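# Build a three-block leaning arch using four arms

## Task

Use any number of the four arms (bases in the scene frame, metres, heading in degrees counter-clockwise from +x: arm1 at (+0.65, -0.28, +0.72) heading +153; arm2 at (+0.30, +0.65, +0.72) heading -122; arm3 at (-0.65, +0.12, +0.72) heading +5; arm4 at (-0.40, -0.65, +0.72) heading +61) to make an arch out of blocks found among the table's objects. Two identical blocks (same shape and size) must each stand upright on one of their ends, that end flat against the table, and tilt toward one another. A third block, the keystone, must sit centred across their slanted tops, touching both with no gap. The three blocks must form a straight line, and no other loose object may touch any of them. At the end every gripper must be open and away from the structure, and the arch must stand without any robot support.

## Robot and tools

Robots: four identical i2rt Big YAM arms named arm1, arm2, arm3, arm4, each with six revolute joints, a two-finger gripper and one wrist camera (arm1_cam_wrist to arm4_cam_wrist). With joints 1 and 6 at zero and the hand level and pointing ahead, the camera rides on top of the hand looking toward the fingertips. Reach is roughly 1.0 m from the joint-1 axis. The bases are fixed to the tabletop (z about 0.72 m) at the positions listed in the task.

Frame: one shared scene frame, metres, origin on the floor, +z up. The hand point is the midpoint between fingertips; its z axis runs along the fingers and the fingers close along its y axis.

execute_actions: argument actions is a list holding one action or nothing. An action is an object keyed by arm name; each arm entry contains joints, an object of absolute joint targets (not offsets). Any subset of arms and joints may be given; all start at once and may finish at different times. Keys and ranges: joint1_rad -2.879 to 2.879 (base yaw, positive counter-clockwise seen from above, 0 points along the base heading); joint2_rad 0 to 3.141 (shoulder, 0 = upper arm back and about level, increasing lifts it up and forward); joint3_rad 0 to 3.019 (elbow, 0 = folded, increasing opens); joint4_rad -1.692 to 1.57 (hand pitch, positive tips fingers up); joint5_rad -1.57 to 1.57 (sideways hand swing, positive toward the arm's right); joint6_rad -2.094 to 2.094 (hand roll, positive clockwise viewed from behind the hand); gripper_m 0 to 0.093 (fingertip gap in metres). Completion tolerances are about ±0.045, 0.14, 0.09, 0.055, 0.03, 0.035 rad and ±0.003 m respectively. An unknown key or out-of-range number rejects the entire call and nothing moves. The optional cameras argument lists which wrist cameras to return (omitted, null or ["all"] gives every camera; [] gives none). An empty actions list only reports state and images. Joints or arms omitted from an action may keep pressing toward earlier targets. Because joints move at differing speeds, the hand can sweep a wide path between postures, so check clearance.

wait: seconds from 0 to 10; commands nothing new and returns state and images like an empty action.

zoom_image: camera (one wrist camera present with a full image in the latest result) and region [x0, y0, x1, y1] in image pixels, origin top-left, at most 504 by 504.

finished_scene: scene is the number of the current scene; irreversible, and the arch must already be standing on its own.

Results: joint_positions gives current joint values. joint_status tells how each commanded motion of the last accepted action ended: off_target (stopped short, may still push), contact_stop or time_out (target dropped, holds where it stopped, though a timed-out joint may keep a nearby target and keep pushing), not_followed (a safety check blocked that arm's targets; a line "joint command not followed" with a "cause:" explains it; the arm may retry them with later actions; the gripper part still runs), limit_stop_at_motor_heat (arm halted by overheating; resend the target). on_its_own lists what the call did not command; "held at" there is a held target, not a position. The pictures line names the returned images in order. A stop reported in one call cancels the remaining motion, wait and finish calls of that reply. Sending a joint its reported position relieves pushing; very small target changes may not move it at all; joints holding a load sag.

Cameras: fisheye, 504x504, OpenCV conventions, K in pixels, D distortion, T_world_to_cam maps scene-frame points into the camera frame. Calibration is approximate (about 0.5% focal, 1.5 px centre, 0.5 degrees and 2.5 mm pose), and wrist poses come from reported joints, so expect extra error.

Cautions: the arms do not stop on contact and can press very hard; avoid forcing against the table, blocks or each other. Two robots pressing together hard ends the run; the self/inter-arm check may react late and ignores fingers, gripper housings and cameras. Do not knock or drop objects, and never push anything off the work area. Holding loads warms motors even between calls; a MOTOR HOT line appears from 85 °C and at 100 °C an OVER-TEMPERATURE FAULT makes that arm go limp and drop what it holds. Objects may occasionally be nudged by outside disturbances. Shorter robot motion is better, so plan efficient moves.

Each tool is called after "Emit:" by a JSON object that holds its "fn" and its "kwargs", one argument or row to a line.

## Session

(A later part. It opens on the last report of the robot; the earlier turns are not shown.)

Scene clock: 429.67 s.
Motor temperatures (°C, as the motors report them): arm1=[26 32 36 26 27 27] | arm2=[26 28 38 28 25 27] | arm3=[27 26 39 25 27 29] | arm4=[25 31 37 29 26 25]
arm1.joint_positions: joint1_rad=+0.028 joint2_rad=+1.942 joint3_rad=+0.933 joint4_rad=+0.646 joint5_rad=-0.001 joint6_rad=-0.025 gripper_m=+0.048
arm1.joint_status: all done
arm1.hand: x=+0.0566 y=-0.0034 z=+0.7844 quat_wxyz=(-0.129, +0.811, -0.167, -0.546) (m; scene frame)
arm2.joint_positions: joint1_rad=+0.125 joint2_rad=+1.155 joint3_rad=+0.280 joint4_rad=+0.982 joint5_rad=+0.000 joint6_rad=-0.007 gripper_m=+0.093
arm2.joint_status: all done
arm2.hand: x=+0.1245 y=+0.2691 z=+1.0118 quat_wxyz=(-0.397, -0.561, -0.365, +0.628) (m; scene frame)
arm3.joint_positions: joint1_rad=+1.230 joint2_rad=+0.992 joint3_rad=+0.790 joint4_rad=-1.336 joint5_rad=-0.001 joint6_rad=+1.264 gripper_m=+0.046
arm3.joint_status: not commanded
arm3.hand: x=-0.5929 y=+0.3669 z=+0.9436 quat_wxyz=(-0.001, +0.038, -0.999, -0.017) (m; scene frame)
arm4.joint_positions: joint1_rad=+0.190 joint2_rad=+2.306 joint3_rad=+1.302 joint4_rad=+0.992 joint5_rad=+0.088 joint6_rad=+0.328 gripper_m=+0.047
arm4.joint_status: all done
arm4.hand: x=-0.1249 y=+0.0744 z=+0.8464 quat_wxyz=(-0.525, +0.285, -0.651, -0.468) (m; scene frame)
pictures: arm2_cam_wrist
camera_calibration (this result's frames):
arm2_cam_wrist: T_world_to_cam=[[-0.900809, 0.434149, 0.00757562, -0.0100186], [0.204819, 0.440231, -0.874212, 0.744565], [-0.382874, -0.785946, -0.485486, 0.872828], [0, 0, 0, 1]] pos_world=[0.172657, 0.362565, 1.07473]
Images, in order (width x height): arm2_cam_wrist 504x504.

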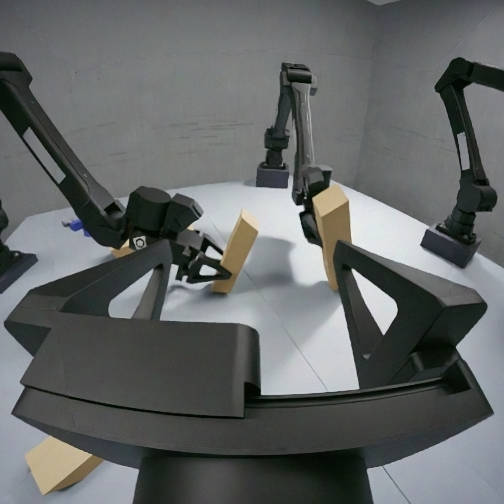

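Emit:
{"fn": "execute_actions", "kwargs": {
  "actions": [
    {"arm4":{"joints":{"joint2_rad":2.345,"joint3_rad":1.33,"joint4_rad":1.11}}}
  ],
  "cameras": ["arm2_cam_wrist","arm4_cam_wrist"]
}}

Emit:
{"fn": "zoom_image", "kwargs": {
  "camera": "arm2_cam_wrist",
  "region": [170, 170, 370, 310]
}}

Scene clock: 437.93 s.
Motor temperatures (°C, as the motors report them): arm1=[26 32 35 26 27 27] | arm2=[26 28 37 28 25 27] | arm3=[27 26 39 25 27 29] | arm4=[25 31 37 29 26 25]
arm1.joint_positions: joint1_rad=+0.028 joint2_rad=+1.942 joint3_rad=+0.933 joint4_rad=+0.646 joint5_rad=-0.001 joint6_rad=-0.025 gripper_m=+0.048
arm1.joint_status: not commanded
arm1.hand: x=+0.0566 y=-0.0034 z=+0.7844 quat_wxyz=(-0.129, +0.811, -0.167, -0.546) (m; scene frame)
arm2.joint_positions: joint1_rad=+0.125 joint2_rad=+1.155 joint3_rad=+0.280 joint4_rad=+0.982 joint5_rad=+0.000 joint6_rad=-0.007 gripper_m=+0.093
arm2.joint_status: not commanded
arm2.hand: x=+0.1245 y=+0.2691 z=+1.0118 quat_wxyz=(-0.397, -0.561, -0.365, +0.628) (m; scene frame)
arm3.joint_positions: joint1_rad=+1.230 joint2_rad=+0.992 joint3_rad=+0.790 joint4_rad=-1.336 joint5_rad=-0.001 joint6_rad=+1.264 gripper_m=+0.046
arm3.joint_status: not commanded
arm3.hand: x=-0.5929 y=+0.3669 z=+0.9436 quat_wxyz=(-0.001, +0.038, -0.999, -0.017) (m; scene frame)
arm4.joint_positions: joint1_rad=+0.190 joint2_rad=+2.349 joint3_rad=+1.302 joint4_rad=+1.070 joint5_rad=+0.090 joint6_rad=+0.332 gripper_m=+0.047
arm4.joint_status: all done
arm4.hand: x=-0.1259 y=+0.0702 z=+0.8334 quat_wxyz=(-0.533, +0.277, -0.641, -0.478) (m; scene frame)
pictures: arm2_cam_wrist, arm4_cam_wrist
camera_calibration (this result's frames):
arm2_cam_wrist: T_world_to_cam=[[-0.900809, 0.434149, 0.00757562, -0.0100186], [0.204819, 0.440231, -0.874212, 0.744565], [-0.382874, -0.785946, -0.485486, 0.872828], [0, 0, 0, 1]] pos_world=[0.172657, 0.362565, 1.07473]
arm4_cam_wrist: T_world_to_cam=[[0.86255, -0.389621, -0.322805, 0.409461], [-0.473959, -0.398845, -0.785039, 0.627756], [0.177118, 0.830132, -0.528688, 0.531705], [0, 0, 0, 1]] pos_world=[-0.149824, -0.0314729, 0.906095]
Images, in order (width x height): arm2_cam_wrist 504x504, arm4_cam_wrist 504x504.

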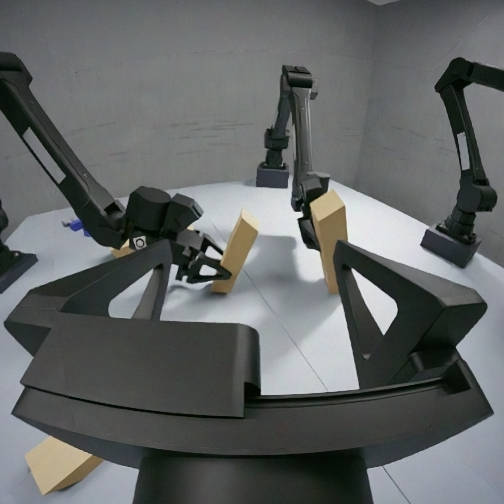

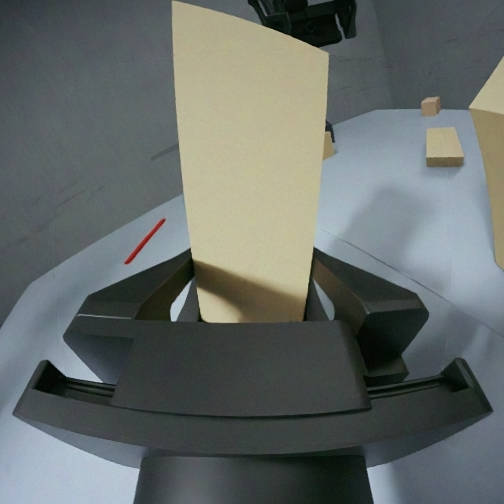

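Region (170, 170, 370, 310) of arm2_cam_wrist's 504x504 image, scaled by 2.520, with more detail than that image has; it fills the top 353 rows of this view, and the rest is white.

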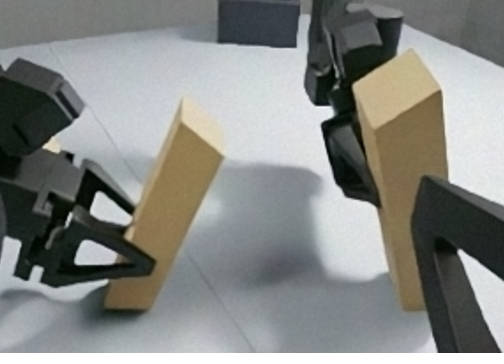

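Emit:
{"fn": "execute_actions", "kwargs": {
  "actions": [
    {"arm4":{"joints":{"joint2_rad":2.39,"joint3_rad":1.33,"joint4_rad":1.13}},"arm3":{"joints":{"joint1_rad":0.5,"joint2_rad":1.1,"joint3_rad":1.2,"joint4_rad":-1.6}}}
  ],
  "cameras": ["arm2_cam_wrist"]
}}

Emit:
{"fn": "zoom_image", "kwargs": {
  "camera": "arm2_cam_wrist",
  "region": [170, 170, 370, 310]
}}

Scene clock: 448.70 s.
Motor temperatures (°C, as the motors report them): arm1=[26 32 35 26 27 27] | arm2=[26 28 37 28 25 27] | arm3=[27 26 40 25 27 29] | arm4=[25 31 36 29 26 25]
arm1.joint_positions: joint1_rad=+0.028 joint2_rad=+1.942 joint3_rad=+0.933 joint4_rad=+0.646 joint5_rad=-0.001 joint6_rad=-0.025 gripper_m=+0.048
arm1.joint_status: not commanded
arm1.hand: x=+0.0566 y=-0.0034 z=+0.7844 quat_wxyz=(-0.129, +0.811, -0.167, -0.546) (m; scene frame)
arm2.joint_positions: joint1_rad=+0.125 joint2_rad=+1.155 joint3_rad=+0.280 joint4_rad=+0.982 joint5_rad=+0.000 joint6_rad=-0.007 gripper_m=+0.093
arm2.joint_status: not commanded
arm2.hand: x=+0.1245 y=+0.2691 z=+1.0118 quat_wxyz=(-0.397, -0.561, -0.365, +0.628) (m; scene frame)
arm3.joint_positions: joint1_rad=+0.509 joint2_rad=+1.106 joint3_rad=+1.166 joint4_rad=-1.586 joint5_rad=+0.001 joint6_rad=+1.264 gripper_m=+0.046
arm3.joint_status: all done
arm3.hand: x=-0.4016 y=+0.2961 z=+1.0572 quat_wxyz=(-0.011, -0.317, -0.948, -0.018) (m; scene frame)
arm4.joint_positions: joint1_rad=+0.190 joint2_rad=+2.364 joint3_rad=+1.302 joint4_rad=+1.107 joint5_rad=+0.090 joint6_rad=+0.336 gripper_m=+0.047
arm4.joint_status: all done
arm4.hand: x=-0.1265 y=+0.0684 z=+0.8310 quat_wxyz=(-0.537, +0.272, -0.635, -0.484) (m; scene frame)
pictures: arm2_cam_wrist
camera_calibration (this result's frames):
arm2_cam_wrist: T_world_to_cam=[[-0.900809, 0.434149, 0.00757562, -0.0100186], [0.204819, 0.440231, -0.874212, 0.744565], [-0.382874, -0.785946, -0.485486, 0.872828], [0, 0, 0, 1]] pos_world=[0.172657, 0.362565, 1.07473]
Images, in order (width x height): arm2_cam_wrist 504x504.

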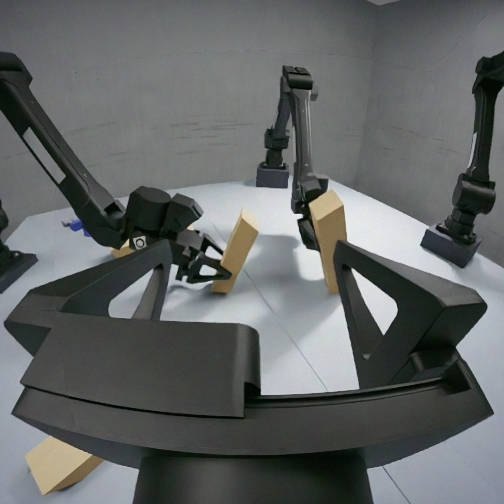

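Region (170, 170, 370, 310) of arm2_cam_wrist's 504x504 image, scaled by 2.520, with more detail than that image has; it fills the top 353 rows of this view, and the rest is white.

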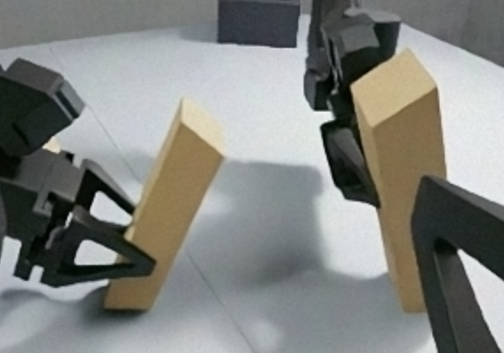

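Emit:
{"fn": "execute_actions", "kwargs": {
  "actions": [
    {"arm2":{"joints":{"joint1_rad":0.592,"joint2_rad":1.3,"joint3_rad":1.0,"joint4_rad":-1.2,"joint6_rad":1.15}}}
  ],
  "cameras": []
}}

Emit:
{"fn": "execute_actions", "kwargs": {
  "actions": [
    {"arm2":{"joints":{"joint2_rad":1.6,"joint3_rad":1.165,"joint4_rad":-1.11}}}
  ],
  "cameras": ["arm2_cam_wrist"]
}}

Emit:
{"fn": "execute_actions", "kwargs": {
  "actions": [
    {"arm2":{"joints":{"joint2_rad":1.79,"joint3_rad":1.05,"joint4_rad":-0.815}}}
  ],
  "cameras": ["arm2_cam_wrist"]
}}

Emit:
{"fn": "execute_actions", "kwargs": {
  "actions": [
    {"arm2":{"joints":{"gripper_m":0}}}
  ],
  "cameras": ["arm2_cam_wrist"]
}}

Scene clock: 485.83 s.
Motor temperatures (°C, as the motors report them): arm1=[26 32 34 26 27 27] | arm2=[26 28 38 28 25 27] | arm3=[27 27 42 25 27 29] | arm4=[25 31 35 29 26 25]
arm1.joint_positions: joint1_rad=+0.028 joint2_rad=+1.942 joint3_rad=+0.933 joint4_rad=+0.646 joint5_rad=-0.001 joint6_rad=-0.025 gripper_m=+0.048
arm1.joint_status: not commanded
arm1.hand: x=+0.0566 y=-0.0034 z=+0.7844 quat_wxyz=(-0.129, +0.811, -0.167, -0.546) (m; scene frame)
arm2.joint_positions: joint1_rad=+0.596 joint2_rad=+1.295 joint3_rad=+0.969 joint4_rad=-1.191 joint5_rad=+0.000 joint6_rad=+1.142 gripper_m=+0.093
arm2.joint_status: all done
arm2.hand: x=+0.3140 y=+0.2924 z=+0.9196 quat_wxyz=(-0.024, -0.973, -0.231, +0.007) (m; scene frame)
arm3.joint_positions: joint1_rad=+0.509 joint2_rad=+1.106 joint3_rad=+1.166 joint4_rad=-1.586 joint5_rad=+0.001 joint6_rad=+1.264 gripper_m=+0.046
arm3.joint_status: not commanded
arm3.hand: x=-0.4016 y=+0.2961 z=+1.0572 quat_wxyz=(-0.011, -0.317, -0.948, -0.018) (m; scene frame)
arm4.joint_positions: joint1_rad=+0.190 joint2_rad=+2.364 joint3_rad=+1.302 joint4_rad=+1.107 joint5_rad=+0.090 joint6_rad=+0.336 gripper_m=+0.047
arm4.joint_status: not commanded
arm4.hand: x=-0.1265 y=+0.0684 z=+0.8310 quat_wxyz=(-0.537, +0.272, -0.635, -0.484) (m; scene frame)
pictures: none
No camera images: the call's "cameras" was empty. Leave "cameras" out to get every camera's image.

Scene clock: 487.03 s.
Motor temperatures (°C, as the motors report them): arm1=[26 32 34 26 27 27] | arm2=[26 28 38 28 25 27] | arm3=[27 27 42 25 27 29] | arm4=[25 31 35 29 26 25]
arm1.joint_positions: joint1_rad=+0.028 joint2_rad=+1.942 joint3_rad=+0.933 joint4_rad=+0.646 joint5_rad=-0.001 joint6_rad=-0.025 gripper_m=+0.048
arm1.joint_status: not commanded
arm1.hand: x=+0.0566 y=-0.0034 z=+0.7844 quat_wxyz=(-0.129, +0.811, -0.167, -0.546) (m; scene frame)
arm2.joint_positions: joint1_rad=+0.596 joint2_rad=+1.608 joint3_rad=+1.142 joint4_rad=-1.112 joint5_rad=+0.000 joint6_rad=+1.143 gripper_m=+0.093
arm2.joint_status: all done
arm2.hand: x=+0.3170 y=+0.2086 z=+0.8625 quat_wxyz=(+0.006, -0.973, -0.231, +0.001) (m; scene frame)
arm3.joint_positions: joint1_rad=+0.509 joint2_rad=+1.106 joint3_rad=+1.166 joint4_rad=-1.586 joint5_rad=+0.001 joint6_rad=+1.264 gripper_m=+0.046
arm3.joint_status: not commanded
arm3.hand: x=-0.4016 y=+0.2961 z=+1.0572 quat_wxyz=(-0.011, -0.317, -0.948, -0.018) (m; scene frame)
arm4.joint_positions: joint1_rad=+0.190 joint2_rad=+2.364 joint3_rad=+1.302 joint4_rad=+1.107 joint5_rad=+0.090 joint6_rad=+0.336 gripper_m=+0.047
arm4.joint_status: not commanded
arm4.hand: x=-0.1265 y=+0.0684 z=+0.8310 quat_wxyz=(-0.537, +0.272, -0.635, -0.484) (m; scene frame)
pictures: arm2_cam_wrist
camera_calibration (this result's frames):
arm2_cam_wrist: T_world_to_cam=[[-0.44598, 0.894559, 0.0294228, -0.0683047], [0.739591, 0.349809, 0.575011, -0.79937], [0.504089, 0.278205, -0.817616, 0.609845], [0, 0, 0, 1]] pos_world=[0.253328, 0.171068, 0.960275]
Images, in order (width x height): arm2_cam_wrist 504x504.

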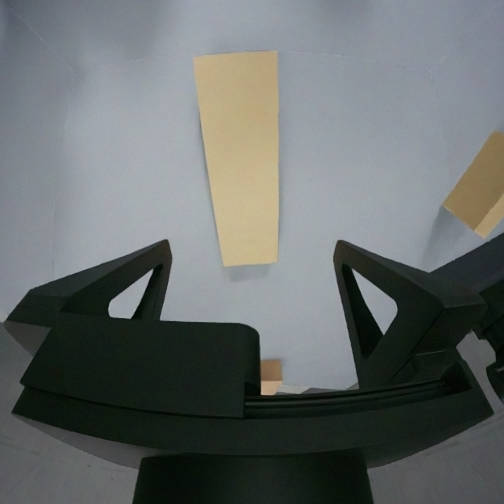

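Scene clock: 488.07 s.
Motor temperatures (°C, as the motors report them): arm1=[26 32 34 26 27 27] | arm2=[26 28 38 28 25 27] | arm3=[27 27 42 25 27 29] | arm4=[25 31 35 29 26 25]
arm1.joint_positions: joint1_rad=+0.028 joint2_rad=+1.942 joint3_rad=+0.933 joint4_rad=+0.646 joint5_rad=-0.001 joint6_rad=-0.025 gripper_m=+0.048
arm1.joint_status: not commanded
arm1.hand: x=+0.0566 y=-0.0034 z=+0.7844 quat_wxyz=(-0.129, +0.811, -0.167, -0.546) (m; scene frame)
arm2.joint_positions: joint1_rad=+0.595 joint2_rad=+1.793 joint3_rad=+1.039 joint4_rad=-0.825 joint5_rad=-0.001 joint6_rad=+1.144 gripper_m=+0.093
arm2.joint_status: all done
arm2.hand: x=+0.3165 y=+0.2044 z=+0.7510 quat_wxyz=(+0.007, -0.973, -0.230, +0.000) (m; scene frame)
arm3.joint_positions: joint1_rad=+0.509 joint2_rad=+1.106 joint3_rad=+1.166 joint4_rad=-1.586 joint5_rad=+0.001 joint6_rad=+1.264 gripper_m=+0.046
arm3.joint_status: not commanded
arm3.hand: x=-0.4016 y=+0.2961 z=+1.0572 quat_wxyz=(-0.011, -0.317, -0.948, -0.018) (m; scene frame)
arm4.joint_positions: joint1_rad=+0.190 joint2_rad=+2.364 joint3_rad=+1.302 joint4_rad=+1.107 joint5_rad=+0.090 joint6_rad=+0.336 gripper_m=+0.047
arm4.joint_status: not commanded
arm4.hand: x=-0.1265 y=+0.0684 z=+0.8310 quat_wxyz=(-0.537, +0.272, -0.635, -0.484) (m; scene frame)
pictures: arm2_cam_wrist
camera_calibration (this result's frames):
arm2_cam_wrist: T_world_to_cam=[[-0.444958, 0.895038, 0.0303082, -0.0626028], [0.739805, 0.348292, 0.575657, -0.733572], [0.504679, 0.278565, -0.817129, 0.519456], [0, 0, 0, 1]] pos_world=[0.252686, 0.166827, 0.848646]
Images, in order (width x height): arm2_cam_wrist 504x504.

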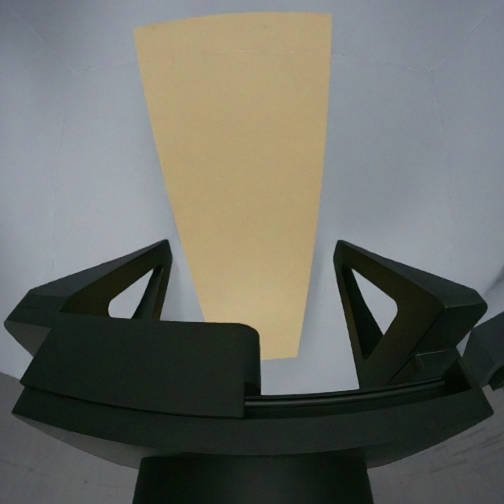

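Scene clock: 488.77 s.
Motor temperatures (°C, as the motors report them): arm1=[26 32 34 26 27 27] | arm2=[26 28 38 28 25 27] | arm3=[27 27 43 25 27 29] | arm4=[25 31 35 29 26 25]
arm1.joint_positions: joint1_rad=+0.028 joint2_rad=+1.942 joint3_rad=+0.933 joint4_rad=+0.646 joint5_rad=-0.001 joint6_rad=-0.025 gripper_m=+0.048
arm1.joint_status: not commanded
arm1.hand: x=+0.0566 y=-0.0034 z=+0.7844 quat_wxyz=(-0.129, +0.811, -0.167, -0.546) (m; scene frame)
arm2.joint_positions: joint1_rad=+0.595 joint2_rad=+1.793 joint3_rad=+1.039 joint4_rad=-0.823 joint5_rad=-0.001 joint6_rad=+1.145 gripper_m=+0.059
arm2.joint_status: gripper_m off_target (ended at +0.059, target +0.000)
arm2.hand: x=+0.3165 y=+0.2039 z=+0.7510 quat_wxyz=(+0.006, -0.973, -0.230, +0.000) (m; scene frame)
arm3.joint_positions: joint1_rad=+0.509 joint2_rad=+1.106 joint3_rad=+1.166 joint4_rad=-1.586 joint5_rad=+0.001 joint6_rad=+1.264 gripper_m=+0.046
arm3.joint_status: not commanded
arm3.hand: x=-0.4016 y=+0.2961 z=+1.0572 quat_wxyz=(-0.011, -0.317, -0.948, -0.018) (m; scene frame)
arm4.joint_positions: joint1_rad=+0.190 joint2_rad=+2.364 joint3_rad=+1.302 joint4_rad=+1.107 joint5_rad=+0.090 joint6_rad=+0.336 gripper_m=+0.047
arm4.joint_status: not commanded
arm4.hand: x=-0.1265 y=+0.0684 z=+0.8310 quat_wxyz=(-0.537, +0.272, -0.635, -0.484) (m; scene frame)
pictures: arm2_cam_wrist
camera_calibration (this result's frames):
arm2_cam_wrist: T_world_to_cam=[[-0.4436, 0.895769, 0.0285728, -0.0614508], [0.740303, 0.348268, 0.575031, -0.733101], [0.505144, 0.276236, -0.817632, 0.520279], [0, 0, 0, 1]] pos_world=[0.252642, 0.166642, 0.848708]
Images, in order (width x height): arm2_cam_wrist 504x504.

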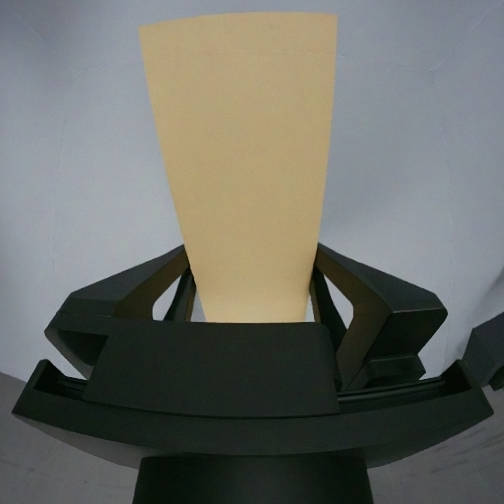

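Emit:
{"fn": "execute_actions", "kwargs": {
  "actions": [
    {"arm2":{"joints":{"gripper_m":0.093}},"arm1":{"joints":{"joint2_rad":1.6,"joint3_rad":0.97,"joint4_rad":0.31}}}
  ],
  "cameras": []
}}

Emit:
{"fn": "execute_actions", "kwargs": {
  "actions": [
    {"arm2":{"joints":{"joint2_rad":1.0,"joint3_rad":0.8,"joint4_rad":-1.2}},"arm1":{"joints":{"joint2_rad":1.8,"joint3_rad":1.78,"joint4_rad":-1.5}}}
  ],
  "cameras": []
}}

Emit:
{"fn": "execute_actions", "kwargs": {
  "actions": [
    {"arm2":{"joints":{"joint1_rad":1.1,"joint6_rad":0}},"arm1":{"joints":{"joint1_rad":-0.222,"joint6_rad":0.94,"joint2_rad":1.87,"joint4_rad":-1.47}}}
  ],
  "cameras": ["arm1_cam_wrist"]
}}

Emit:
{"fn": "execute_actions", "kwargs": {
  "actions": [
    {"arm1":{"joints":{"joint2_rad":2.07,"joint3_rad":1.62,"joint4_rad":-1.09}}}
  ],
  "cameras": []
}}

Emit:
{"fn": "execute_actions", "kwargs": {
  "actions": [
    {"arm1":{"joints":{"gripper_m":0.093}}}
  ],
  "cameras": []
}}

Emit:
{"fn": "execute_actions", "kwargs": {
  "actions": [
    {"arm1":{"joints":{"joint2_rad":1.75,"joint3_rad":1.7,"joint4_rad":-1.5}}}
  ],
  "cameras": ["arm1_cam_wrist"]
}}

Scene clock: 513.20 s.
Motor temperatures (°C, as the motors report them): arm1=[26 32 34 26 27 27] | arm2=[26 29 37 28 25 27] | arm3=[27 27 43 25 27 29] | arm4=[25 31 35 29 26 25]
arm1.joint_positions: joint1_rad=+0.028 joint2_rad=+1.619 joint3_rad=+0.933 joint4_rad=+0.306 joint5_rad=-0.001 joint6_rad=-0.025 gripper_m=+0.048
arm1.joint_status: all done
arm1.hand: x=+0.0764 y=-0.0132 z=+0.9089 quat_wxyz=(-0.128, +0.815, -0.168, -0.539) (m; scene frame)
arm2.joint_positions: joint1_rad=+0.595 joint2_rad=+1.793 joint3_rad=+1.039 joint4_rad=-0.823 joint5_rad=-0.001 joint6_rad=+1.145 gripper_m=+0.093
arm2.joint_status: all done
arm2.hand: x=+0.3165 y=+0.2039 z=+0.7510 quat_wxyz=(+0.006, -0.973, -0.230, +0.000) (m; scene frame)
arm3.joint_positions: joint1_rad=+0.509 joint2_rad=+1.106 joint3_rad=+1.166 joint4_rad=-1.586 joint5_rad=+0.001 joint6_rad=+1.264 gripper_m=+0.046
arm3.joint_status: not commanded
arm3.hand: x=-0.4016 y=+0.2961 z=+1.0572 quat_wxyz=(-0.011, -0.317, -0.948, -0.018) (m; scene frame)
arm4.joint_positions: joint1_rad=+0.190 joint2_rad=+2.364 joint3_rad=+1.302 joint4_rad=+1.107 joint5_rad=+0.090 joint6_rad=+0.336 gripper_m=+0.047
arm4.joint_status: not commanded
arm4.hand: x=-0.1265 y=+0.0684 z=+0.8310 quat_wxyz=(-0.537, +0.272, -0.635, -0.484) (m; scene frame)
pictures: none
No camera images: the call's "cameras" was empty. Leave "cameras" out to get every camera's image.

Scene clock: 515.13 s.
Motor temperatures (°C, as the motors report them): arm1=[26 33 35 26 27 27] | arm2=[26 29 37 28 25 27] | arm3=[27 27 43 25 27 29] | arm4=[25 31 35 29 26 25]
arm1.joint_positions: joint1_rad=+0.028 joint2_rad=+1.817 joint3_rad=+1.732 joint4_rad=-1.490 joint5_rad=-0.001 joint6_rad=-0.024 gripper_m=+0.048
arm1.joint_status: all done
arm1.hand: x=+0.1416 y=-0.0437 z=+0.9408 quat_wxyz=(+0.001, +0.979, -0.204, +0.010) (m; scene frame)
arm2.joint_positions: joint1_rad=+0.595 joint2_rad=+0.996 joint3_rad=+0.791 joint4_rad=-1.192 joint5_rad=-0.002 joint6_rad=+1.146 gripper_m=+0.093
arm2.joint_status: all done
arm2.hand: x=+0.3114 y=+0.3618 z=+0.9397 quat_wxyz=(-0.083, -0.970, -0.229, +0.017) (m; scene frame)
arm3.joint_positions: joint1_rad=+0.509 joint2_rad=+1.106 joint3_rad=+1.166 joint4_rad=-1.586 joint5_rad=+0.001 joint6_rad=+1.264 gripper_m=+0.046
arm3.joint_status: not commanded
arm3.hand: x=-0.4016 y=+0.2961 z=+1.0572 quat_wxyz=(-0.011, -0.317, -0.948, -0.018) (m; scene frame)
arm4.joint_positions: joint1_rad=+0.190 joint2_rad=+2.364 joint3_rad=+1.302 joint4_rad=+1.107 joint5_rad=+0.090 joint6_rad=+0.336 gripper_m=+0.047
arm4.joint_status: not commanded
arm4.hand: x=-0.1265 y=+0.0684 z=+0.8310 quat_wxyz=(-0.537, +0.272, -0.635, -0.484) (m; scene frame)
pictures: none
No camera images: the call's "cameras" was empty. Leave "cameras" out to get every camera's image.

Scene clock: 517.10 s.
Motor temperatures (°C, as the motors report them): arm1=[26 33 36 26 27 27] | arm2=[26 29 37 28 25 27] | arm3=[27 27 43 25 27 29] | arm4=[25 31 35 29 26 25]
arm1.joint_positions: joint1_rad=-0.218 joint2_rad=+1.903 joint3_rad=+1.732 joint4_rad=-1.479 joint5_rad=+0.000 joint6_rad=+0.927 gripper_m=+0.048
arm1.joint_status: all done
arm1.hand: x=+0.2098 y=+0.0771 z=+0.8953 quat_wxyz=(-0.010, +0.693, -0.719, +0.046) (m; scene frame)
arm2.joint_positions: joint1_rad=+1.096 joint2_rad=+0.996 joint3_rad=+0.791 joint4_rad=-1.192 joint5_rad=+0.000 joint6_rad=+0.008 gripper_m=+0.093
arm2.joint_status: all done
arm2.hand: x=+0.4488 y=+0.4023 z=+0.9393 quat_wxyz=(-0.073, -0.495, -0.865, +0.042) (m; scene frame)
arm3.joint_positions: joint1_rad=+0.509 joint2_rad=+1.106 joint3_rad=+1.166 joint4_rad=-1.586 joint5_rad=+0.001 joint6_rad=+1.264 gripper_m=+0.046
arm3.joint_status: not commanded
arm3.hand: x=-0.4016 y=+0.2961 z=+1.0572 quat_wxyz=(-0.011, -0.317, -0.948, -0.018) (m; scene frame)
arm4.joint_positions: joint1_rad=+0.190 joint2_rad=+2.364 joint3_rad=+1.302 joint4_rad=+1.107 joint5_rad=+0.090 joint6_rad=+0.336 gripper_m=+0.047
arm4.joint_status: not commanded
arm4.hand: x=-0.1265 y=+0.0684 z=+0.8310 quat_wxyz=(-0.537, +0.272, -0.635, -0.484) (m; scene frame)
pictures: arm1_cam_wrist
camera_calibration (this result's frames):
arm1_cam_wrist: T_world_to_cam=[[0.995989, -0.0419279, 0.0790382, -0.277244], [-0.0822406, -0.776918, 0.624208, -0.480216], [0.0352345, -0.628205, -0.77725, 0.861945], [0, 0, 0, 1]] pos_world=[0.206269, 0.156765, 0.991614]
Images, in order (width x height): arm1_cam_wrist 504x504.

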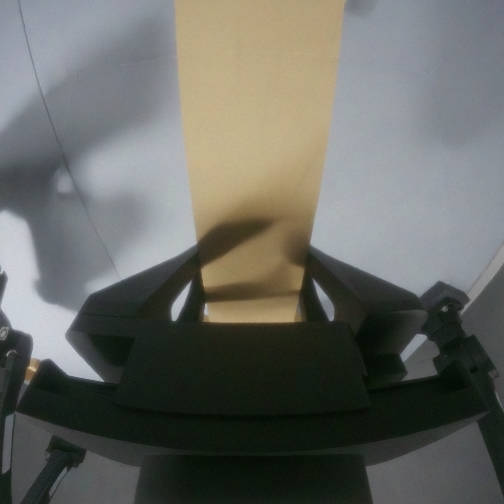

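Scene clock: 518.17 s.
Motor temperatures (°C, as the motors report them): arm1=[26 33 36 26 27 27] | arm2=[26 29 37 28 25 27] | arm3=[27 27 43 25 27 29] | arm4=[25 31 35 29 26 25]
arm1.joint_positions: joint1_rad=-0.222 joint2_rad=+2.080 joint3_rad=+1.613 joint4_rad=-1.118 joint5_rad=-0.001 joint6_rad=+0.930 gripper_m=+0.048
arm1.joint_status: all done
arm1.hand: x=+0.1849 y=+0.1017 z=+0.7488 quat_wxyz=(-0.006, +0.691, -0.722, +0.013) (m; scene frame)
arm2.joint_positions: joint1_rad=+1.096 joint2_rad=+0.996 joint3_rad=+0.791 joint4_rad=-1.192 joint5_rad=+0.000 joint6_rad=+0.008 gripper_m=+0.093
arm2.joint_status: not commanded
arm2.hand: x=+0.4488 y=+0.4023 z=+0.9393 quat_wxyz=(-0.073, -0.495, -0.865, +0.042) (m; scene frame)
arm3.joint_positions: joint1_rad=+0.509 joint2_rad=+1.106 joint3_rad=+1.166 joint4_rad=-1.586 joint5_rad=+0.001 joint6_rad=+1.264 gripper_m=+0.046
arm3.joint_status: not commanded
arm3.hand: x=-0.4016 y=+0.2961 z=+1.0572 quat_wxyz=(-0.011, -0.317, -0.948, -0.018) (m; scene frame)
arm4.joint_positions: joint1_rad=+0.190 joint2_rad=+2.364 joint3_rad=+1.302 joint4_rad=+1.107 joint5_rad=+0.090 joint6_rad=+0.336 gripper_m=+0.047
arm4.joint_status: not commanded
arm4.hand: x=-0.1265 y=+0.0684 z=+0.8310 quat_wxyz=(-0.537, +0.272, -0.635, -0.484) (m; scene frame)
pictures: none
No camera images: the call's "cameras" was empty. Leave "cameras" out to get every camera's image.

Scene clock: 518.87 s.
Motor temperatures (°C, as the motors report them): arm1=[26 33 36 26 27 27] | arm2=[26 29 37 28 25 27] | arm3=[27 27 43 25 27 29] | arm4=[25 31 35 29 26 25]
arm1.joint_positions: joint1_rad=-0.222 joint2_rad=+2.080 joint3_rad=+1.613 joint4_rad=-1.103 joint5_rad=-0.001 joint6_rad=+0.930 gripper_m=+0.093
arm1.joint_status: all done
arm1.hand: x=+0.1820 y=+0.1040 z=+0.7487 quat_wxyz=(-0.005, +0.691, -0.723, +0.006) (m; scene frame)
arm2.joint_positions: joint1_rad=+1.096 joint2_rad=+0.996 joint3_rad=+0.791 joint4_rad=-1.192 joint5_rad=+0.000 joint6_rad=+0.008 gripper_m=+0.093
arm2.joint_status: not commanded
arm2.hand: x=+0.4488 y=+0.4023 z=+0.9393 quat_wxyz=(-0.073, -0.495, -0.865, +0.042) (m; scene frame)
arm3.joint_positions: joint1_rad=+0.509 joint2_rad=+1.106 joint3_rad=+1.166 joint4_rad=-1.586 joint5_rad=+0.001 joint6_rad=+1.264 gripper_m=+0.046
arm3.joint_status: not commanded
arm3.hand: x=-0.4016 y=+0.2961 z=+1.0572 quat_wxyz=(-0.011, -0.317, -0.948, -0.018) (m; scene frame)
arm4.joint_positions: joint1_rad=+0.190 joint2_rad=+2.364 joint3_rad=+1.302 joint4_rad=+1.107 joint5_rad=+0.090 joint6_rad=+0.336 gripper_m=+0.047
arm4.joint_status: not commanded
arm4.hand: x=-0.1265 y=+0.0684 z=+0.8310 quat_wxyz=(-0.537, +0.272, -0.635, -0.484) (m; scene frame)
pictures: none
No camera images: the call's "cameras" was empty. Leave "cameras" out to get every camera's image.

Scene clock: 520.37 s.
Motor temperatures (°C, as the motors report them): arm1=[26 33 36 26 27 27] | arm2=[26 29 37 28 25 27] | arm3=[27 27 43 25 27 29] | arm4=[25 31 35 29 26 25]
arm1.joint_positions: joint1_rad=-0.222 joint2_rad=+1.763 joint3_rad=+1.682 joint4_rad=-1.489 joint5_rad=-0.001 joint6_rad=+0.930 gripper_m=+0.093
arm1.joint_status: all done
arm1.hand: x=+0.2294 y=+0.0632 z=+0.9518 quat_wxyz=(-0.005, +0.691, -0.723, +0.006) (m; scene frame)
arm2.joint_positions: joint1_rad=+1.096 joint2_rad=+0.996 joint3_rad=+0.791 joint4_rad=-1.192 joint5_rad=+0.000 joint6_rad=+0.008 gripper_m=+0.093
arm2.joint_status: not commanded
arm2.hand: x=+0.4488 y=+0.4023 z=+0.9393 quat_wxyz=(-0.073, -0.495, -0.865, +0.042) (m; scene frame)
arm3.joint_positions: joint1_rad=+0.509 joint2_rad=+1.106 joint3_rad=+1.166 joint4_rad=-1.586 joint5_rad=+0.001 joint6_rad=+1.264 gripper_m=+0.046
arm3.joint_status: not commanded
arm3.hand: x=-0.4016 y=+0.2961 z=+1.0572 quat_wxyz=(-0.011, -0.317, -0.948, -0.018) (m; scene frame)
arm4.joint_positions: joint1_rad=+0.190 joint2_rad=+2.364 joint3_rad=+1.302 joint4_rad=+1.107 joint5_rad=+0.090 joint6_rad=+0.336 gripper_m=+0.047
arm4.joint_status: not commanded
arm4.hand: x=-0.1265 y=+0.0684 z=+0.8310 quat_wxyz=(-0.537, +0.272, -0.635, -0.484) (m; scene frame)
pictures: arm1_cam_wrist
camera_calibration (this result's frames):
arm1_cam_wrist: T_world_to_cam=[[0.998583, -0.051256, 0.0143117, -0.24015], [-0.0498528, -0.806902, 0.588578, -0.496359], [-0.01862, -0.588458, -0.808314, 0.935875], [0, 0, 0, 1]] pos_world=[0.232491, 0.137901, 1.05206]
Images, in order (width x height): arm1_cam_wrist 504x504.

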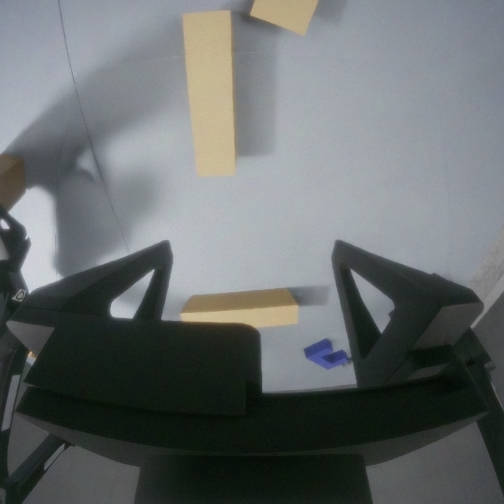

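Emit:
{"fn": "execute_actions", "kwargs": {
  "actions": [
    {"arm1":{"joints":{"joint1_rad":0.358,"joint2_rad":1.55,"joint3_rad":1.295,"joint4_rad":-1.25,"joint6_rad":-0.17}}}
  ],
  "cameras": ["arm1_cam_wrist"]
}}

Emit:
{"fn": "execute_actions", "kwargs": {
  "actions": [
    {"arm1":{"joints":{"joint2_rad":1.78,"joint3_rad":1.155,"joint4_rad":-0.92}}}
  ],
  "cameras": ["arm1_cam_wrist"]
}}

Emit:
{"fn": "execute_actions", "kwargs": {
  "actions": [
    {"arm1":{"joints":{"gripper_m":0}}}
  ],
  "cameras": []
}}

Emit:
{"fn": "execute_actions", "kwargs": {
  "actions": [
    {"arm1":{"joints":{"joint2_rad":1.5,"joint3_rad":1.295,"joint4_rad":-1.3}}}
  ],
  "cameras": []
}}

Emit:
{"fn": "execute_actions", "kwargs": {
  "actions": [
    {"arm1":{"joints":{"joint1_rad":0.026,"joint6_rad":-0.012,"joint2_rad":1.5,"joint3_rad":0.9,"joint4_rad":0.25}}}
  ],
  "cameras": ["arm1_cam_wrist"]
}}

Scene clock: 534.67 s.
Motor temperatures (°C, as the motors report them): arm1=[26 33 36 26 27 27] | arm2=[26 28 38 28 25 27] | arm3=[27 27 44 25 27 29] | arm4=[25 31 35 29 26 25]
arm1.joint_positions: joint1_rad=+0.368 joint2_rad=+1.559 joint3_rad=+1.286 joint4_rad=-1.263 joint5_rad=-0.001 joint6_rad=-0.158 gripper_m=+0.093
arm1.joint_status: all done
arm1.hand: x=+0.1899 y=-0.2358 z=+0.9005 quat_wxyz=(+0.000, +0.999, +0.032, -0.009) (m; scene frame)
arm2.joint_positions: joint1_rad=+1.096 joint2_rad=+0.996 joint3_rad=+0.791 joint4_rad=-1.192 joint5_rad=+0.000 joint6_rad=+0.008 gripper_m=+0.093
arm2.joint_status: not commanded
arm2.hand: x=+0.4488 y=+0.4023 z=+0.9393 quat_wxyz=(-0.073, -0.495, -0.865, +0.042) (m; scene frame)
arm3.joint_positions: joint1_rad=+0.509 joint2_rad=+1.106 joint3_rad=+1.166 joint4_rad=-1.586 joint5_rad=+0.001 joint6_rad=+1.264 gripper_m=+0.046
arm3.joint_status: not commanded
arm3.hand: x=-0.4016 y=+0.2961 z=+1.0572 quat_wxyz=(-0.011, -0.317, -0.948, -0.018) (m; scene frame)
arm4.joint_positions: joint1_rad=+0.190 joint2_rad=+2.364 joint3_rad=+1.302 joint4_rad=+1.107 joint5_rad=+0.090 joint6_rad=+0.336 gripper_m=+0.047
arm4.joint_status: not commanded
arm4.hand: x=-0.1265 y=+0.0684 z=+0.8310 quat_wxyz=(-0.537, +0.272, -0.635, -0.484) (m; scene frame)
pictures: arm1_cam_wrist
camera_calibration (this result's frames):
arm1_cam_wrist: T_world_to_cam=[[-0.0559905, 0.998431, 0.000485234, 0.244925], [0.818902, 0.0456447, 0.572116, -0.658502], [0.571196, 0.0324304, -0.820173, 0.762758], [0, 0, 0, 1]] pos_world=[0.117277, -0.23922, 1.00221]
Images, in order (width x height): arm1_cam_wrist 504x504.

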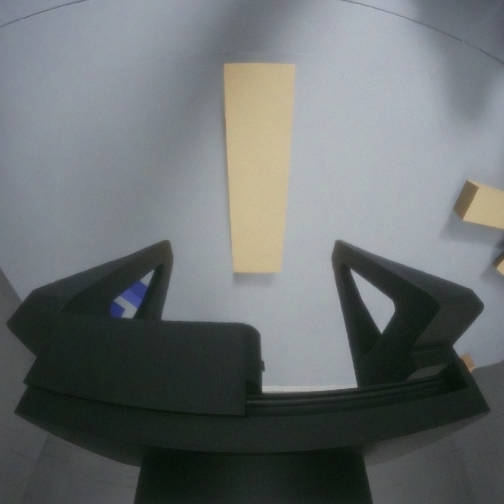

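Scene clock: 535.77 s.
Motor temperatures (°C, as the motors report them): arm1=[26 33 36 26 27 27] | arm2=[26 28 38 28 25 27] | arm3=[27 27 44 25 27 29] | arm4=[25 31 35 29 26 25]
arm1.joint_positions: joint1_rad=+0.369 joint2_rad=+1.791 joint3_rad=+1.143 joint4_rad=-0.933 joint5_rad=+0.002 joint6_rad=-0.158 gripper_m=+0.093
arm1.joint_status: all done
arm1.hand: x=+0.1810 y=-0.2350 z=+0.7480 quat_wxyz=(+0.001, +0.999, +0.032, +0.013) (m; scene frame)
arm2.joint_positions: joint1_rad=+1.096 joint2_rad=+0.996 joint3_rad=+0.791 joint4_rad=-1.192 joint5_rad=+0.000 joint6_rad=+0.008 gripper_m=+0.093
arm2.joint_status: not commanded
arm2.hand: x=+0.4488 y=+0.4023 z=+0.9393 quat_wxyz=(-0.073, -0.495, -0.865, +0.042) (m; scene frame)
arm3.joint_positions: joint1_rad=+0.509 joint2_rad=+1.106 joint3_rad=+1.166 joint4_rad=-1.586 joint5_rad=+0.001 joint6_rad=+1.264 gripper_m=+0.046
arm3.joint_status: not commanded
arm3.hand: x=-0.4016 y=+0.2961 z=+1.0572 quat_wxyz=(-0.011, -0.317, -0.948, -0.018) (m; scene frame)
arm4.joint_positions: joint1_rad=+0.190 joint2_rad=+2.364 joint3_rad=+1.302 joint4_rad=+1.107 joint5_rad=+0.090 joint6_rad=+0.336 gripper_m=+0.047
arm4.joint_status: not commanded
arm4.hand: x=-0.1265 y=+0.0684 z=+0.8310 quat_wxyz=(-0.537, +0.272, -0.635, -0.484) (m; scene frame)
pictures: arm1_cam_wrist
camera_calibration (this result's frames):
arm1_cam_wrist: T_world_to_cam=[[-0.0571057, 0.998362, -0.00358898, 0.24691], [0.792475, 0.0475149, 0.608051, -0.585685], [0.607226, 0.031879, -0.79389, 0.616393], [0, 0, 0, 1]] pos_world=[0.103951, -0.238327, 0.846361]
Images, in order (width x height): arm1_cam_wrist 504x504.

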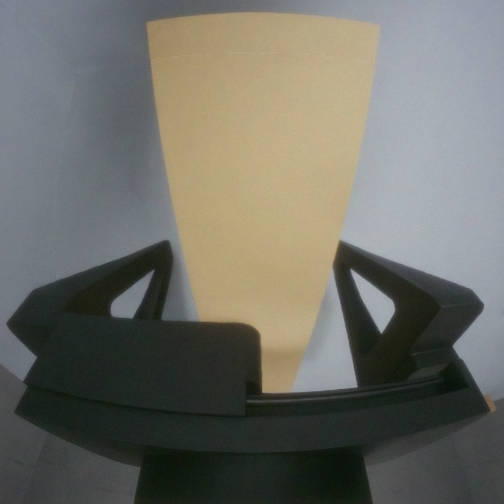

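Scene clock: 536.47 s.
Motor temperatures (°C, as the motors report them): arm1=[26 33 36 26 27 27] | arm2=[26 28 38 28 25 27] | arm3=[27 27 44 25 27 29] | arm4=[25 31 35 29 26 25]
arm1.joint_positions: joint1_rad=+0.368 joint2_rad=+1.791 joint3_rad=+1.143 joint4_rad=-0.930 joint5_rad=+0.001 joint6_rad=-0.160 gripper_m=+0.060
arm1.joint_status: gripper_m off_target (ended at +0.060, target +0.000)
arm1.hand: x=+0.1804 y=-0.2344 z=+0.7481 quat_wxyz=(+0.001, +0.999, +0.032, +0.011) (m; scene frame)
arm2.joint_positions: joint1_rad=+1.096 joint2_rad=+0.996 joint3_rad=+0.791 joint4_rad=-1.192 joint5_rad=+0.000 joint6_rad=+0.008 gripper_m=+0.093
arm2.joint_status: not commanded
arm2.hand: x=+0.4488 y=+0.4023 z=+0.9393 quat_wxyz=(-0.073, -0.495, -0.865, +0.042) (m; scene frame)
arm3.joint_positions: joint1_rad=+0.509 joint2_rad=+1.106 joint3_rad=+1.166 joint4_rad=-1.586 joint5_rad=+0.001 joint6_rad=+1.264 gripper_m=+0.046
arm3.joint_status: not commanded
arm3.hand: x=-0.4016 y=+0.2961 z=+1.0572 quat_wxyz=(-0.011, -0.317, -0.948, -0.018) (m; scene frame)
arm4.joint_positions: joint1_rad=+0.190 joint2_rad=+2.364 joint3_rad=+1.302 joint4_rad=+1.107 joint5_rad=+0.090 joint6_rad=+0.336 gripper_m=+0.047
arm4.joint_status: not commanded
arm4.hand: x=-0.1265 y=+0.0684 z=+0.8310 quat_wxyz=(-0.537, +0.272, -0.635, -0.484) (m; scene frame)
pictures: none
No camera images: the call's "cameras" was empty. Leave "cameras" out to get every camera's image.

Scene clock: 537.87 s.
Motor temperatures (°C, as the motors report them): arm1=[26 33 36 26 27 27] | arm2=[26 28 38 28 25 27] | arm3=[27 27 44 25 27 29] | arm4=[25 31 35 29 26 25]
arm1.joint_positions: joint1_rad=+0.368 joint2_rad=+1.529 joint3_rad=+1.255 joint4_rad=-1.290 joint5_rad=+0.001 joint6_rad=-0.160 gripper_m=+0.060
arm1.joint_status: all done
arm1.hand: x=+0.2083 y=-0.2370 z=+0.9020 quat_wxyz=(+0.000, +0.999, +0.032, +0.005) (m; scene frame)
arm2.joint_positions: joint1_rad=+1.096 joint2_rad=+0.996 joint3_rad=+0.791 joint4_rad=-1.192 joint5_rad=+0.000 joint6_rad=+0.008 gripper_m=+0.093
arm2.joint_status: not commanded
arm2.hand: x=+0.4488 y=+0.4023 z=+0.9393 quat_wxyz=(-0.073, -0.495, -0.865, +0.042) (m; scene frame)
arm3.joint_positions: joint1_rad=+0.509 joint2_rad=+1.106 joint3_rad=+1.166 joint4_rad=-1.586 joint5_rad=+0.001 joint6_rad=+1.264 gripper_m=+0.046
arm3.joint_status: not commanded
arm3.hand: x=-0.4016 y=+0.2961 z=+1.0572 quat_wxyz=(-0.011, -0.317, -0.948, -0.018) (m; scene frame)
arm4.joint_positions: joint1_rad=+0.190 joint2_rad=+2.364 joint3_rad=+1.302 joint4_rad=+1.107 joint5_rad=+0.090 joint6_rad=+0.336 gripper_m=+0.047
arm4.joint_status: not commanded
arm4.hand: x=-0.1265 y=+0.0684 z=+0.8310 quat_wxyz=(-0.537, +0.272, -0.635, -0.484) (m; scene frame)
pictures: none
No camera images: the call's "cameras" was empty. Leave "cameras" out to get every camera's image.

Scene clock: 539.67 s.
Motor temperatures (°C, as the motors report them): arm1=[26 32 36 26 27 27] | arm2=[26 28 38 28 25 27] | arm3=[27 27 44 25 27 29] | arm4=[25 31 35 29 26 25]
arm1.joint_positions: joint1_rad=+0.019 joint2_rad=+1.531 joint3_rad=+0.866 joint4_rad=+0.203 joint5_rad=+0.002 joint6_rad=-0.024 gripper_m=+0.060
arm1.joint_status: all done
arm1.hand: x=+0.1123 y=-0.0231 z=+0.9033 quat_wxyz=(-0.123, +0.836, -0.177, -0.505) (m; scene frame)
arm2.joint_positions: joint1_rad=+1.096 joint2_rad=+0.996 joint3_rad=+0.791 joint4_rad=-1.192 joint5_rad=+0.000 joint6_rad=+0.008 gripper_m=+0.093
arm2.joint_status: not commanded
arm2.hand: x=+0.4488 y=+0.4023 z=+0.9393 quat_wxyz=(-0.073, -0.495, -0.865, +0.042) (m; scene frame)
arm3.joint_positions: joint1_rad=+0.509 joint2_rad=+1.106 joint3_rad=+1.166 joint4_rad=-1.586 joint5_rad=+0.001 joint6_rad=+1.264 gripper_m=+0.046
arm3.joint_status: not commanded
arm3.hand: x=-0.4016 y=+0.2961 z=+1.0572 quat_wxyz=(-0.011, -0.317, -0.948, -0.018) (m; scene frame)
arm4.joint_positions: joint1_rad=+0.190 joint2_rad=+2.364 joint3_rad=+1.302 joint4_rad=+1.107 joint5_rad=+0.090 joint6_rad=+0.336 gripper_m=+0.047
arm4.joint_status: not commanded
arm4.hand: x=-0.1265 y=+0.0684 z=+0.8310 quat_wxyz=(-0.537, +0.272, -0.635, -0.484) (m; scene frame)
pictures: arm1_cam_wrist
camera_calibration (this result's frames):
arm1_cam_wrist: T_world_to_cam=[[0.423778, 0.905533, 0.0205493, -0.0459971], [0.813633, -0.370605, -0.447944, 0.306135], [-0.398012, 0.206548, -0.893826, 0.981884], [0, 0, 0, 1]] pos_world=[0.161213, -0.0476997, 1.01571]
Images, in order (width x height): arm1_cam_wrist 504x504.

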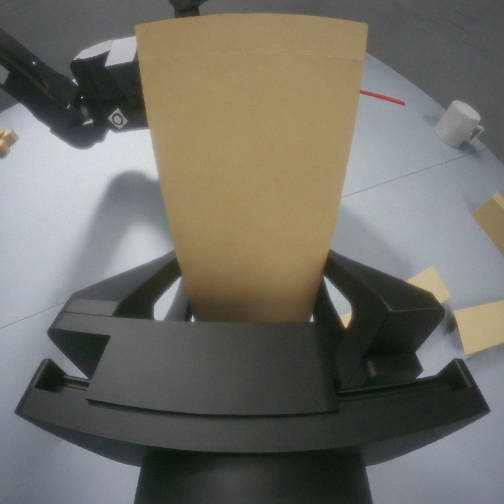

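Emit:
{"fn": "execute_actions", "kwargs": {
  "actions": [
    {"arm1":{"joints":{"joint1_rad":0.036,"joint2_rad":1.82,"joint3_rad":0.985,"joint4_rad":0.57}},"arm2":{"joints":{"joint1_rad":0.12,"joint2_rad":1.15,"joint3_rad":0.3,"joint4_rad":1.0}}}
  ],
  "cameras": ["arm2_cam_wrist"]
}}

Emit:
{"fn": "execute_actions", "kwargs": {
  "actions": [
    {"arm1":{"joints":{"joint2_rad":1.875,"joint4_rad":0.63}}}
  ],
  "cameras": ["arm2_cam_wrist"]
}}

Emit:
{"fn": "zoom_image", "kwargs": {
  "camera": "arm2_cam_wrist",
  "region": [170, 170, 370, 310]
}}

Scene clock: 550.23 s.
Motor temperatures (°C, as the motors report them): arm1=[26 32 37 26 27 27] | arm2=[26 28 38 28 25 27] | arm3=[27 27 44 25 27 29] | arm4=[25 31 35 29 26 25]
arm1.joint_positions: joint1_rad=+0.025 joint2_rad=+1.825 joint3_rad=+0.945 joint4_rad=+0.535 joint5_rad=+0.003 joint6_rad=-0.018 gripper_m=+0.060
arm1.joint_status: all done
arm1.hand: x=+0.0553 y=+0.0002 z=+0.8390 quat_wxyz=(-0.132, +0.804, -0.171, -0.554) (m; scene frame)
arm2.joint_positions: joint1_rad=+0.125 joint2_rad=+1.155 joint3_rad=+0.287 joint4_rad=+0.982 joint5_rad=+0.000 joint6_rad=+0.002 gripper_m=+0.093
arm2.joint_status: all done
arm2.hand: x=+0.1237 y=+0.2675 z=+1.0150 quat_wxyz=(-0.401, -0.561, -0.361, +0.628) (m; scene frame)
arm3.joint_positions: joint1_rad=+0.509 joint2_rad=+1.106 joint3_rad=+1.166 joint4_rad=-1.586 joint5_rad=+0.001 joint6_rad=+1.264 gripper_m=+0.046
arm3.joint_status: not commanded
arm3.hand: x=-0.4016 y=+0.2961 z=+1.0572 quat_wxyz=(-0.011, -0.317, -0.948, -0.018) (m; scene frame)
arm4.joint_positions: joint1_rad=+0.190 joint2_rad=+2.364 joint3_rad=+1.302 joint4_rad=+1.107 joint5_rad=+0.090 joint6_rad=+0.336 gripper_m=+0.047
arm4.joint_status: not commanded
arm4.hand: x=-0.1265 y=+0.0684 z=+0.8310 quat_wxyz=(-0.537, +0.272, -0.635, -0.484) (m; scene frame)
pictures: arm2_cam_wrist
camera_calibration (this result's frames):
arm2_cam_wrist: T_world_to_cam=[[-0.90125, 0.433297, -0.00121747, -0.000881866], [0.208781, 0.431794, -0.877476, 0.753338], [-0.379682, -0.79108, -0.479619, 0.867932], [0, 0, 0, 1]] pos_world=[0.171462, 0.361699, 1.07731]
Images, in order (width x height): arm2_cam_wrist 504x504.

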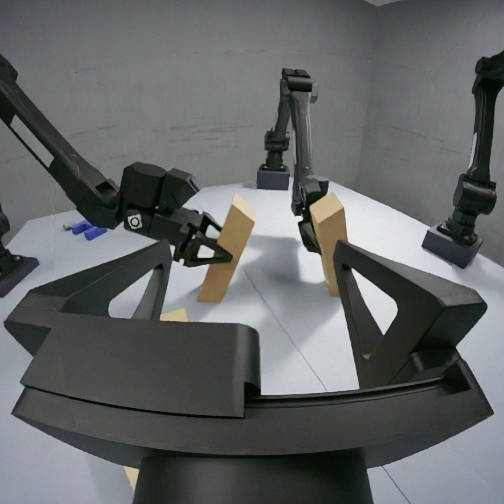

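Scene clock: 550.90 s.
Motor temperatures (°C, as the motors report them): arm1=[26 32 37 26 27 27] | arm2=[26 28 38 28 25 27] | arm3=[27 27 44 25 27 29] | arm4=[25 31 35 29 26 25]
arm1.joint_positions: joint1_rad=+0.025 joint2_rad=+1.851 joint3_rad=+0.945 joint4_rad=+0.604 joint5_rad=+0.002 joint6_rad=-0.013 gripper_m=+0.060
arm1.joint_status: all done
arm1.hand: x=+0.0510 y=+0.0019 z=+0.8382 quat_wxyz=(-0.134, +0.792, -0.170, -0.571) (m; scene frame)
arm2.joint_positions: joint1_rad=+0.125 joint2_rad=+1.155 joint3_rad=+0.287 joint4_rad=+0.982 joint5_rad=+0.000 joint6_rad=+0.002 gripper_m=+0.093
arm2.joint_status: not commanded
arm2.hand: x=+0.1237 y=+0.2675 z=+1.0150 quat_wxyz=(-0.401, -0.561, -0.361, +0.628) (m; scene frame)
arm3.joint_positions: joint1_rad=+0.509 joint2_rad=+1.106 joint3_rad=+1.166 joint4_rad=-1.586 joint5_rad=+0.001 joint6_rad=+1.264 gripper_m=+0.046
arm3.joint_status: not commanded
arm3.hand: x=-0.4016 y=+0.2961 z=+1.0572 quat_wxyz=(-0.011, -0.317, -0.948, -0.018) (m; scene frame)
arm4.joint_positions: joint1_rad=+0.190 joint2_rad=+2.364 joint3_rad=+1.302 joint4_rad=+1.107 joint5_rad=+0.090 joint6_rad=+0.336 gripper_m=+0.047
arm4.joint_status: not commanded
arm4.hand: x=-0.1265 y=+0.0684 z=+0.8310 quat_wxyz=(-0.537, +0.272, -0.635, -0.484) (m; scene frame)
pictures: arm2_cam_wrist
camera_calibration (this result's frames):
arm2_cam_wrist: T_world_to_cam=[[-0.90125, 0.433297, -0.00121747, -0.000881866], [0.208781, 0.431794, -0.877476, 0.753338], [-0.379682, -0.79108, -0.479619, 0.867932], [0, 0, 0, 1]] pos_world=[0.171462, 0.361699, 1.07731]
Images, in order (width x height): arm2_cam_wrist 504x504.

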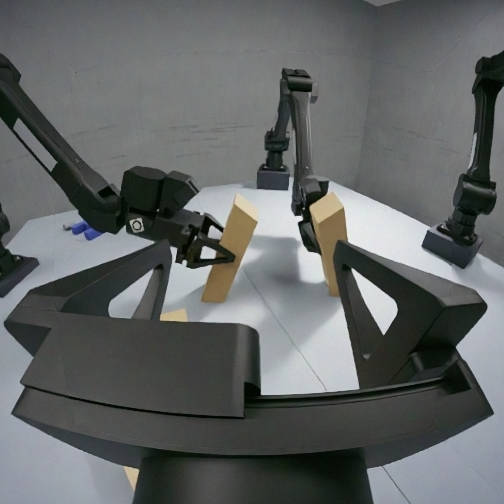

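Region (170, 170, 370, 310) of arm2_cam_wrist's 504x504 image, scaled by 2.520, with more detail than that image has; it fills the top 353 rows of this view, and the rest is white.

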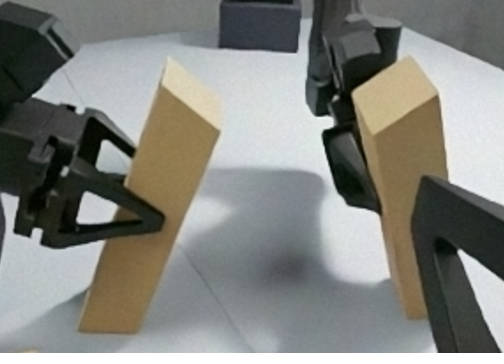

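Emit:
{"fn": "execute_actions", "kwargs": {
  "actions": [
    {"arm1":{"joints":{"joint2_rad":1.82,"joint3_rad":0.95,"joint4_rad":0.6}}}
  ],
  "cameras": ["arm2_cam_wrist"]
}}

Scene clock: 558.53 s.
Motor temperatures (°C, as the motors report them): arm1=[26 32 37 26 27 27] | arm2=[26 28 38 28 25 27] | arm3=[27 27 44 25 27 29] | arm4=[25 31 35 29 26 25]
arm1.joint_positions: joint1_rad=+0.025 joint2_rad=+1.848 joint3_rad=+0.945 joint4_rad=+0.600 joint5_rad=+0.002 joint6_rad=-0.013 gripper_m=+0.060
arm1.joint_status: all done
arm1.hand: x=+0.0512 y=+0.0018 z=+0.8393 quat_wxyz=(-0.134, +0.792, -0.170, -0.571) (m; scene frame)
arm2.joint_positions: joint1_rad=+0.125 joint2_rad=+1.155 joint3_rad=+0.287 joint4_rad=+0.982 joint5_rad=+0.000 joint6_rad=+0.002 gripper_m=+0.093
arm2.joint_status: not commanded
arm2.hand: x=+0.1237 y=+0.2675 z=+1.0150 quat_wxyz=(-0.401, -0.561, -0.361, +0.628) (m; scene frame)
arm3.joint_positions: joint1_rad=+0.509 joint2_rad=+1.106 joint3_rad=+1.166 joint4_rad=-1.586 joint5_rad=+0.001 joint6_rad=+1.264 gripper_m=+0.046
arm3.joint_status: not commanded
arm3.hand: x=-0.4016 y=+0.2961 z=+1.0572 quat_wxyz=(-0.011, -0.317, -0.948, -0.018) (m; scene frame)
arm4.joint_positions: joint1_rad=+0.190 joint2_rad=+2.364 joint3_rad=+1.302 joint4_rad=+1.107 joint5_rad=+0.090 joint6_rad=+0.336 gripper_m=+0.047
arm4.joint_status: not commanded
arm4.hand: x=-0.1265 y=+0.0684 z=+0.8310 quat_wxyz=(-0.537, +0.272, -0.635, -0.484) (m; scene frame)
pictures: arm2_cam_wrist
camera_calibration (this result's frames):
arm2_cam_wrist: T_world_to_cam=[[-0.90125, 0.433297, -0.00121747, -0.000881866], [0.208781, 0.431794, -0.877476, 0.753338], [-0.379682, -0.79108, -0.479619, 0.867932], [0, 0, 0, 1]] pos_world=[0.171462, 0.361699, 1.07731]
Images, in order (width x height): arm2_cam_wrist 504x504.

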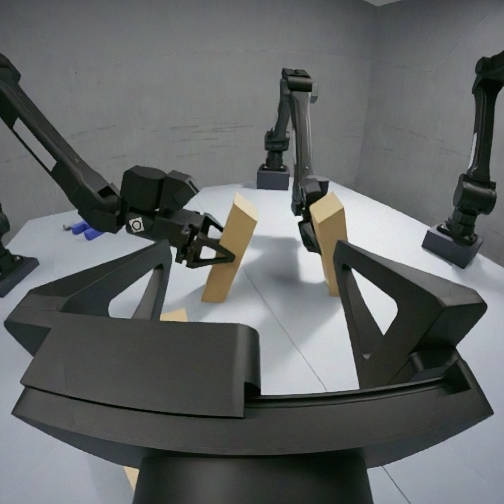

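Emit:
{"fn": "execute_actions", "kwargs": {
  "actions": [
    {"arm3":{"joints":{"joint1_rad":-0.225,"joint2_rad":1.7,"joint3_rad":2.07,"joint4_rad":-1.65,"joint6_rad":0.31}}}
  ],
  "cameras": ["arm2_cam_wrist","arm3_cam_wrist"]
}}

Scene clock: 573.40 s.
Motor temperatures (°C, as the motors report them): arm1=[26 33 36 26 27 27] | arm2=[26 28 38 28 25 27] | arm3=[27 27 45 25 27 29] | arm4=[25 31 34 29 26 25]
arm1.joint_positions: joint1_rad=+0.025 joint2_rad=+1.848 joint3_rad=+0.945 joint4_rad=+0.600 joint5_rad=+0.002 joint6_rad=-0.013 gripper_m=+0.060
arm1.joint_status: not commanded
arm1.hand: x=+0.0512 y=+0.0018 z=+0.8393 quat_wxyz=(-0.134, +0.792, -0.170, -0.571) (m; scene frame)
arm2.joint_positions: joint1_rad=+0.125 joint2_rad=+1.155 joint3_rad=+0.287 joint4_rad=+0.982 joint5_rad=+0.000 joint6_rad=+0.002 gripper_m=+0.093
arm2.joint_status: not commanded
arm2.hand: x=+0.1237 y=+0.2675 z=+1.0150 quat_wxyz=(-0.401, -0.561, -0.361, +0.628) (m; scene frame)
arm3.joint_positions: joint1_rad=-0.238 joint2_rad=+1.701 joint3_rad=+2.031 joint4_rad=-1.643 joint5_rad=+0.002 joint6_rad=+0.320 gripper_m=+0.046
arm3.joint_status: all done
arm3.hand: x=-0.0923 y=+0.0469 z=+1.1614 quat_wxyz=(-0.125, -0.221, -0.967, -0.012) (m; scene frame)
arm4.joint_positions: joint1_rad=+0.190 joint2_rad=+2.364 joint3_rad=+1.302 joint4_rad=+1.107 joint5_rad=+0.090 joint6_rad=+0.336 gripper_m=+0.047
arm4.joint_status: not commanded
arm4.hand: x=-0.1265 y=+0.0684 z=+0.8310 quat_wxyz=(-0.537, +0.272, -0.635, -0.484) (m; scene frame)
pictures: arm2_cam_wrist, arm3_cam_wrist
camera_calibration (this result's frames):
arm2_cam_wrist: T_world_to_cam=[[-0.90125, 0.433297, -0.00121747, -0.000881866], [0.208781, 0.431794, -0.877476, 0.753338], [-0.379682, -0.79108, -0.479619, 0.867932], [0, 0, 0, 1]] pos_world=[0.171462, 0.361699, 1.07731]
arm3_cam_wrist: T_world_to_cam=[[-0.425161, -0.901672, -0.0789026, 0.0925141], [-0.847223, 0.365774, 0.385256, -0.541821], [-0.318514, 0.230644, -0.91943, 1.15095], [0, 0, 0, 1]] pos_world=[-0.0531162, 0.0161419, 1.27426]
Images, in order (width x height): arm2_cam_wrist 504x504, arm3_cam_wrist 504x504.

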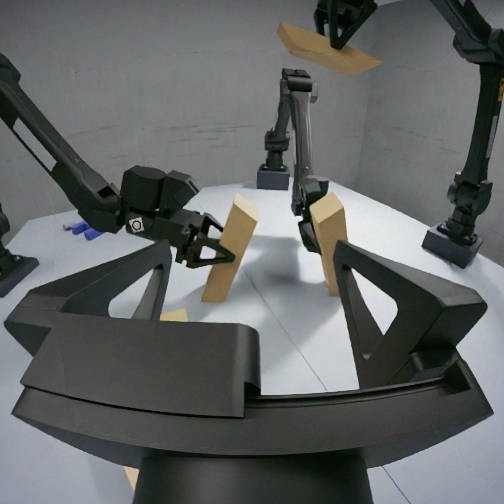

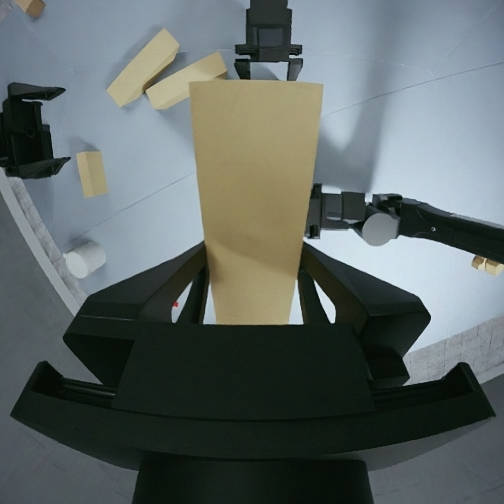

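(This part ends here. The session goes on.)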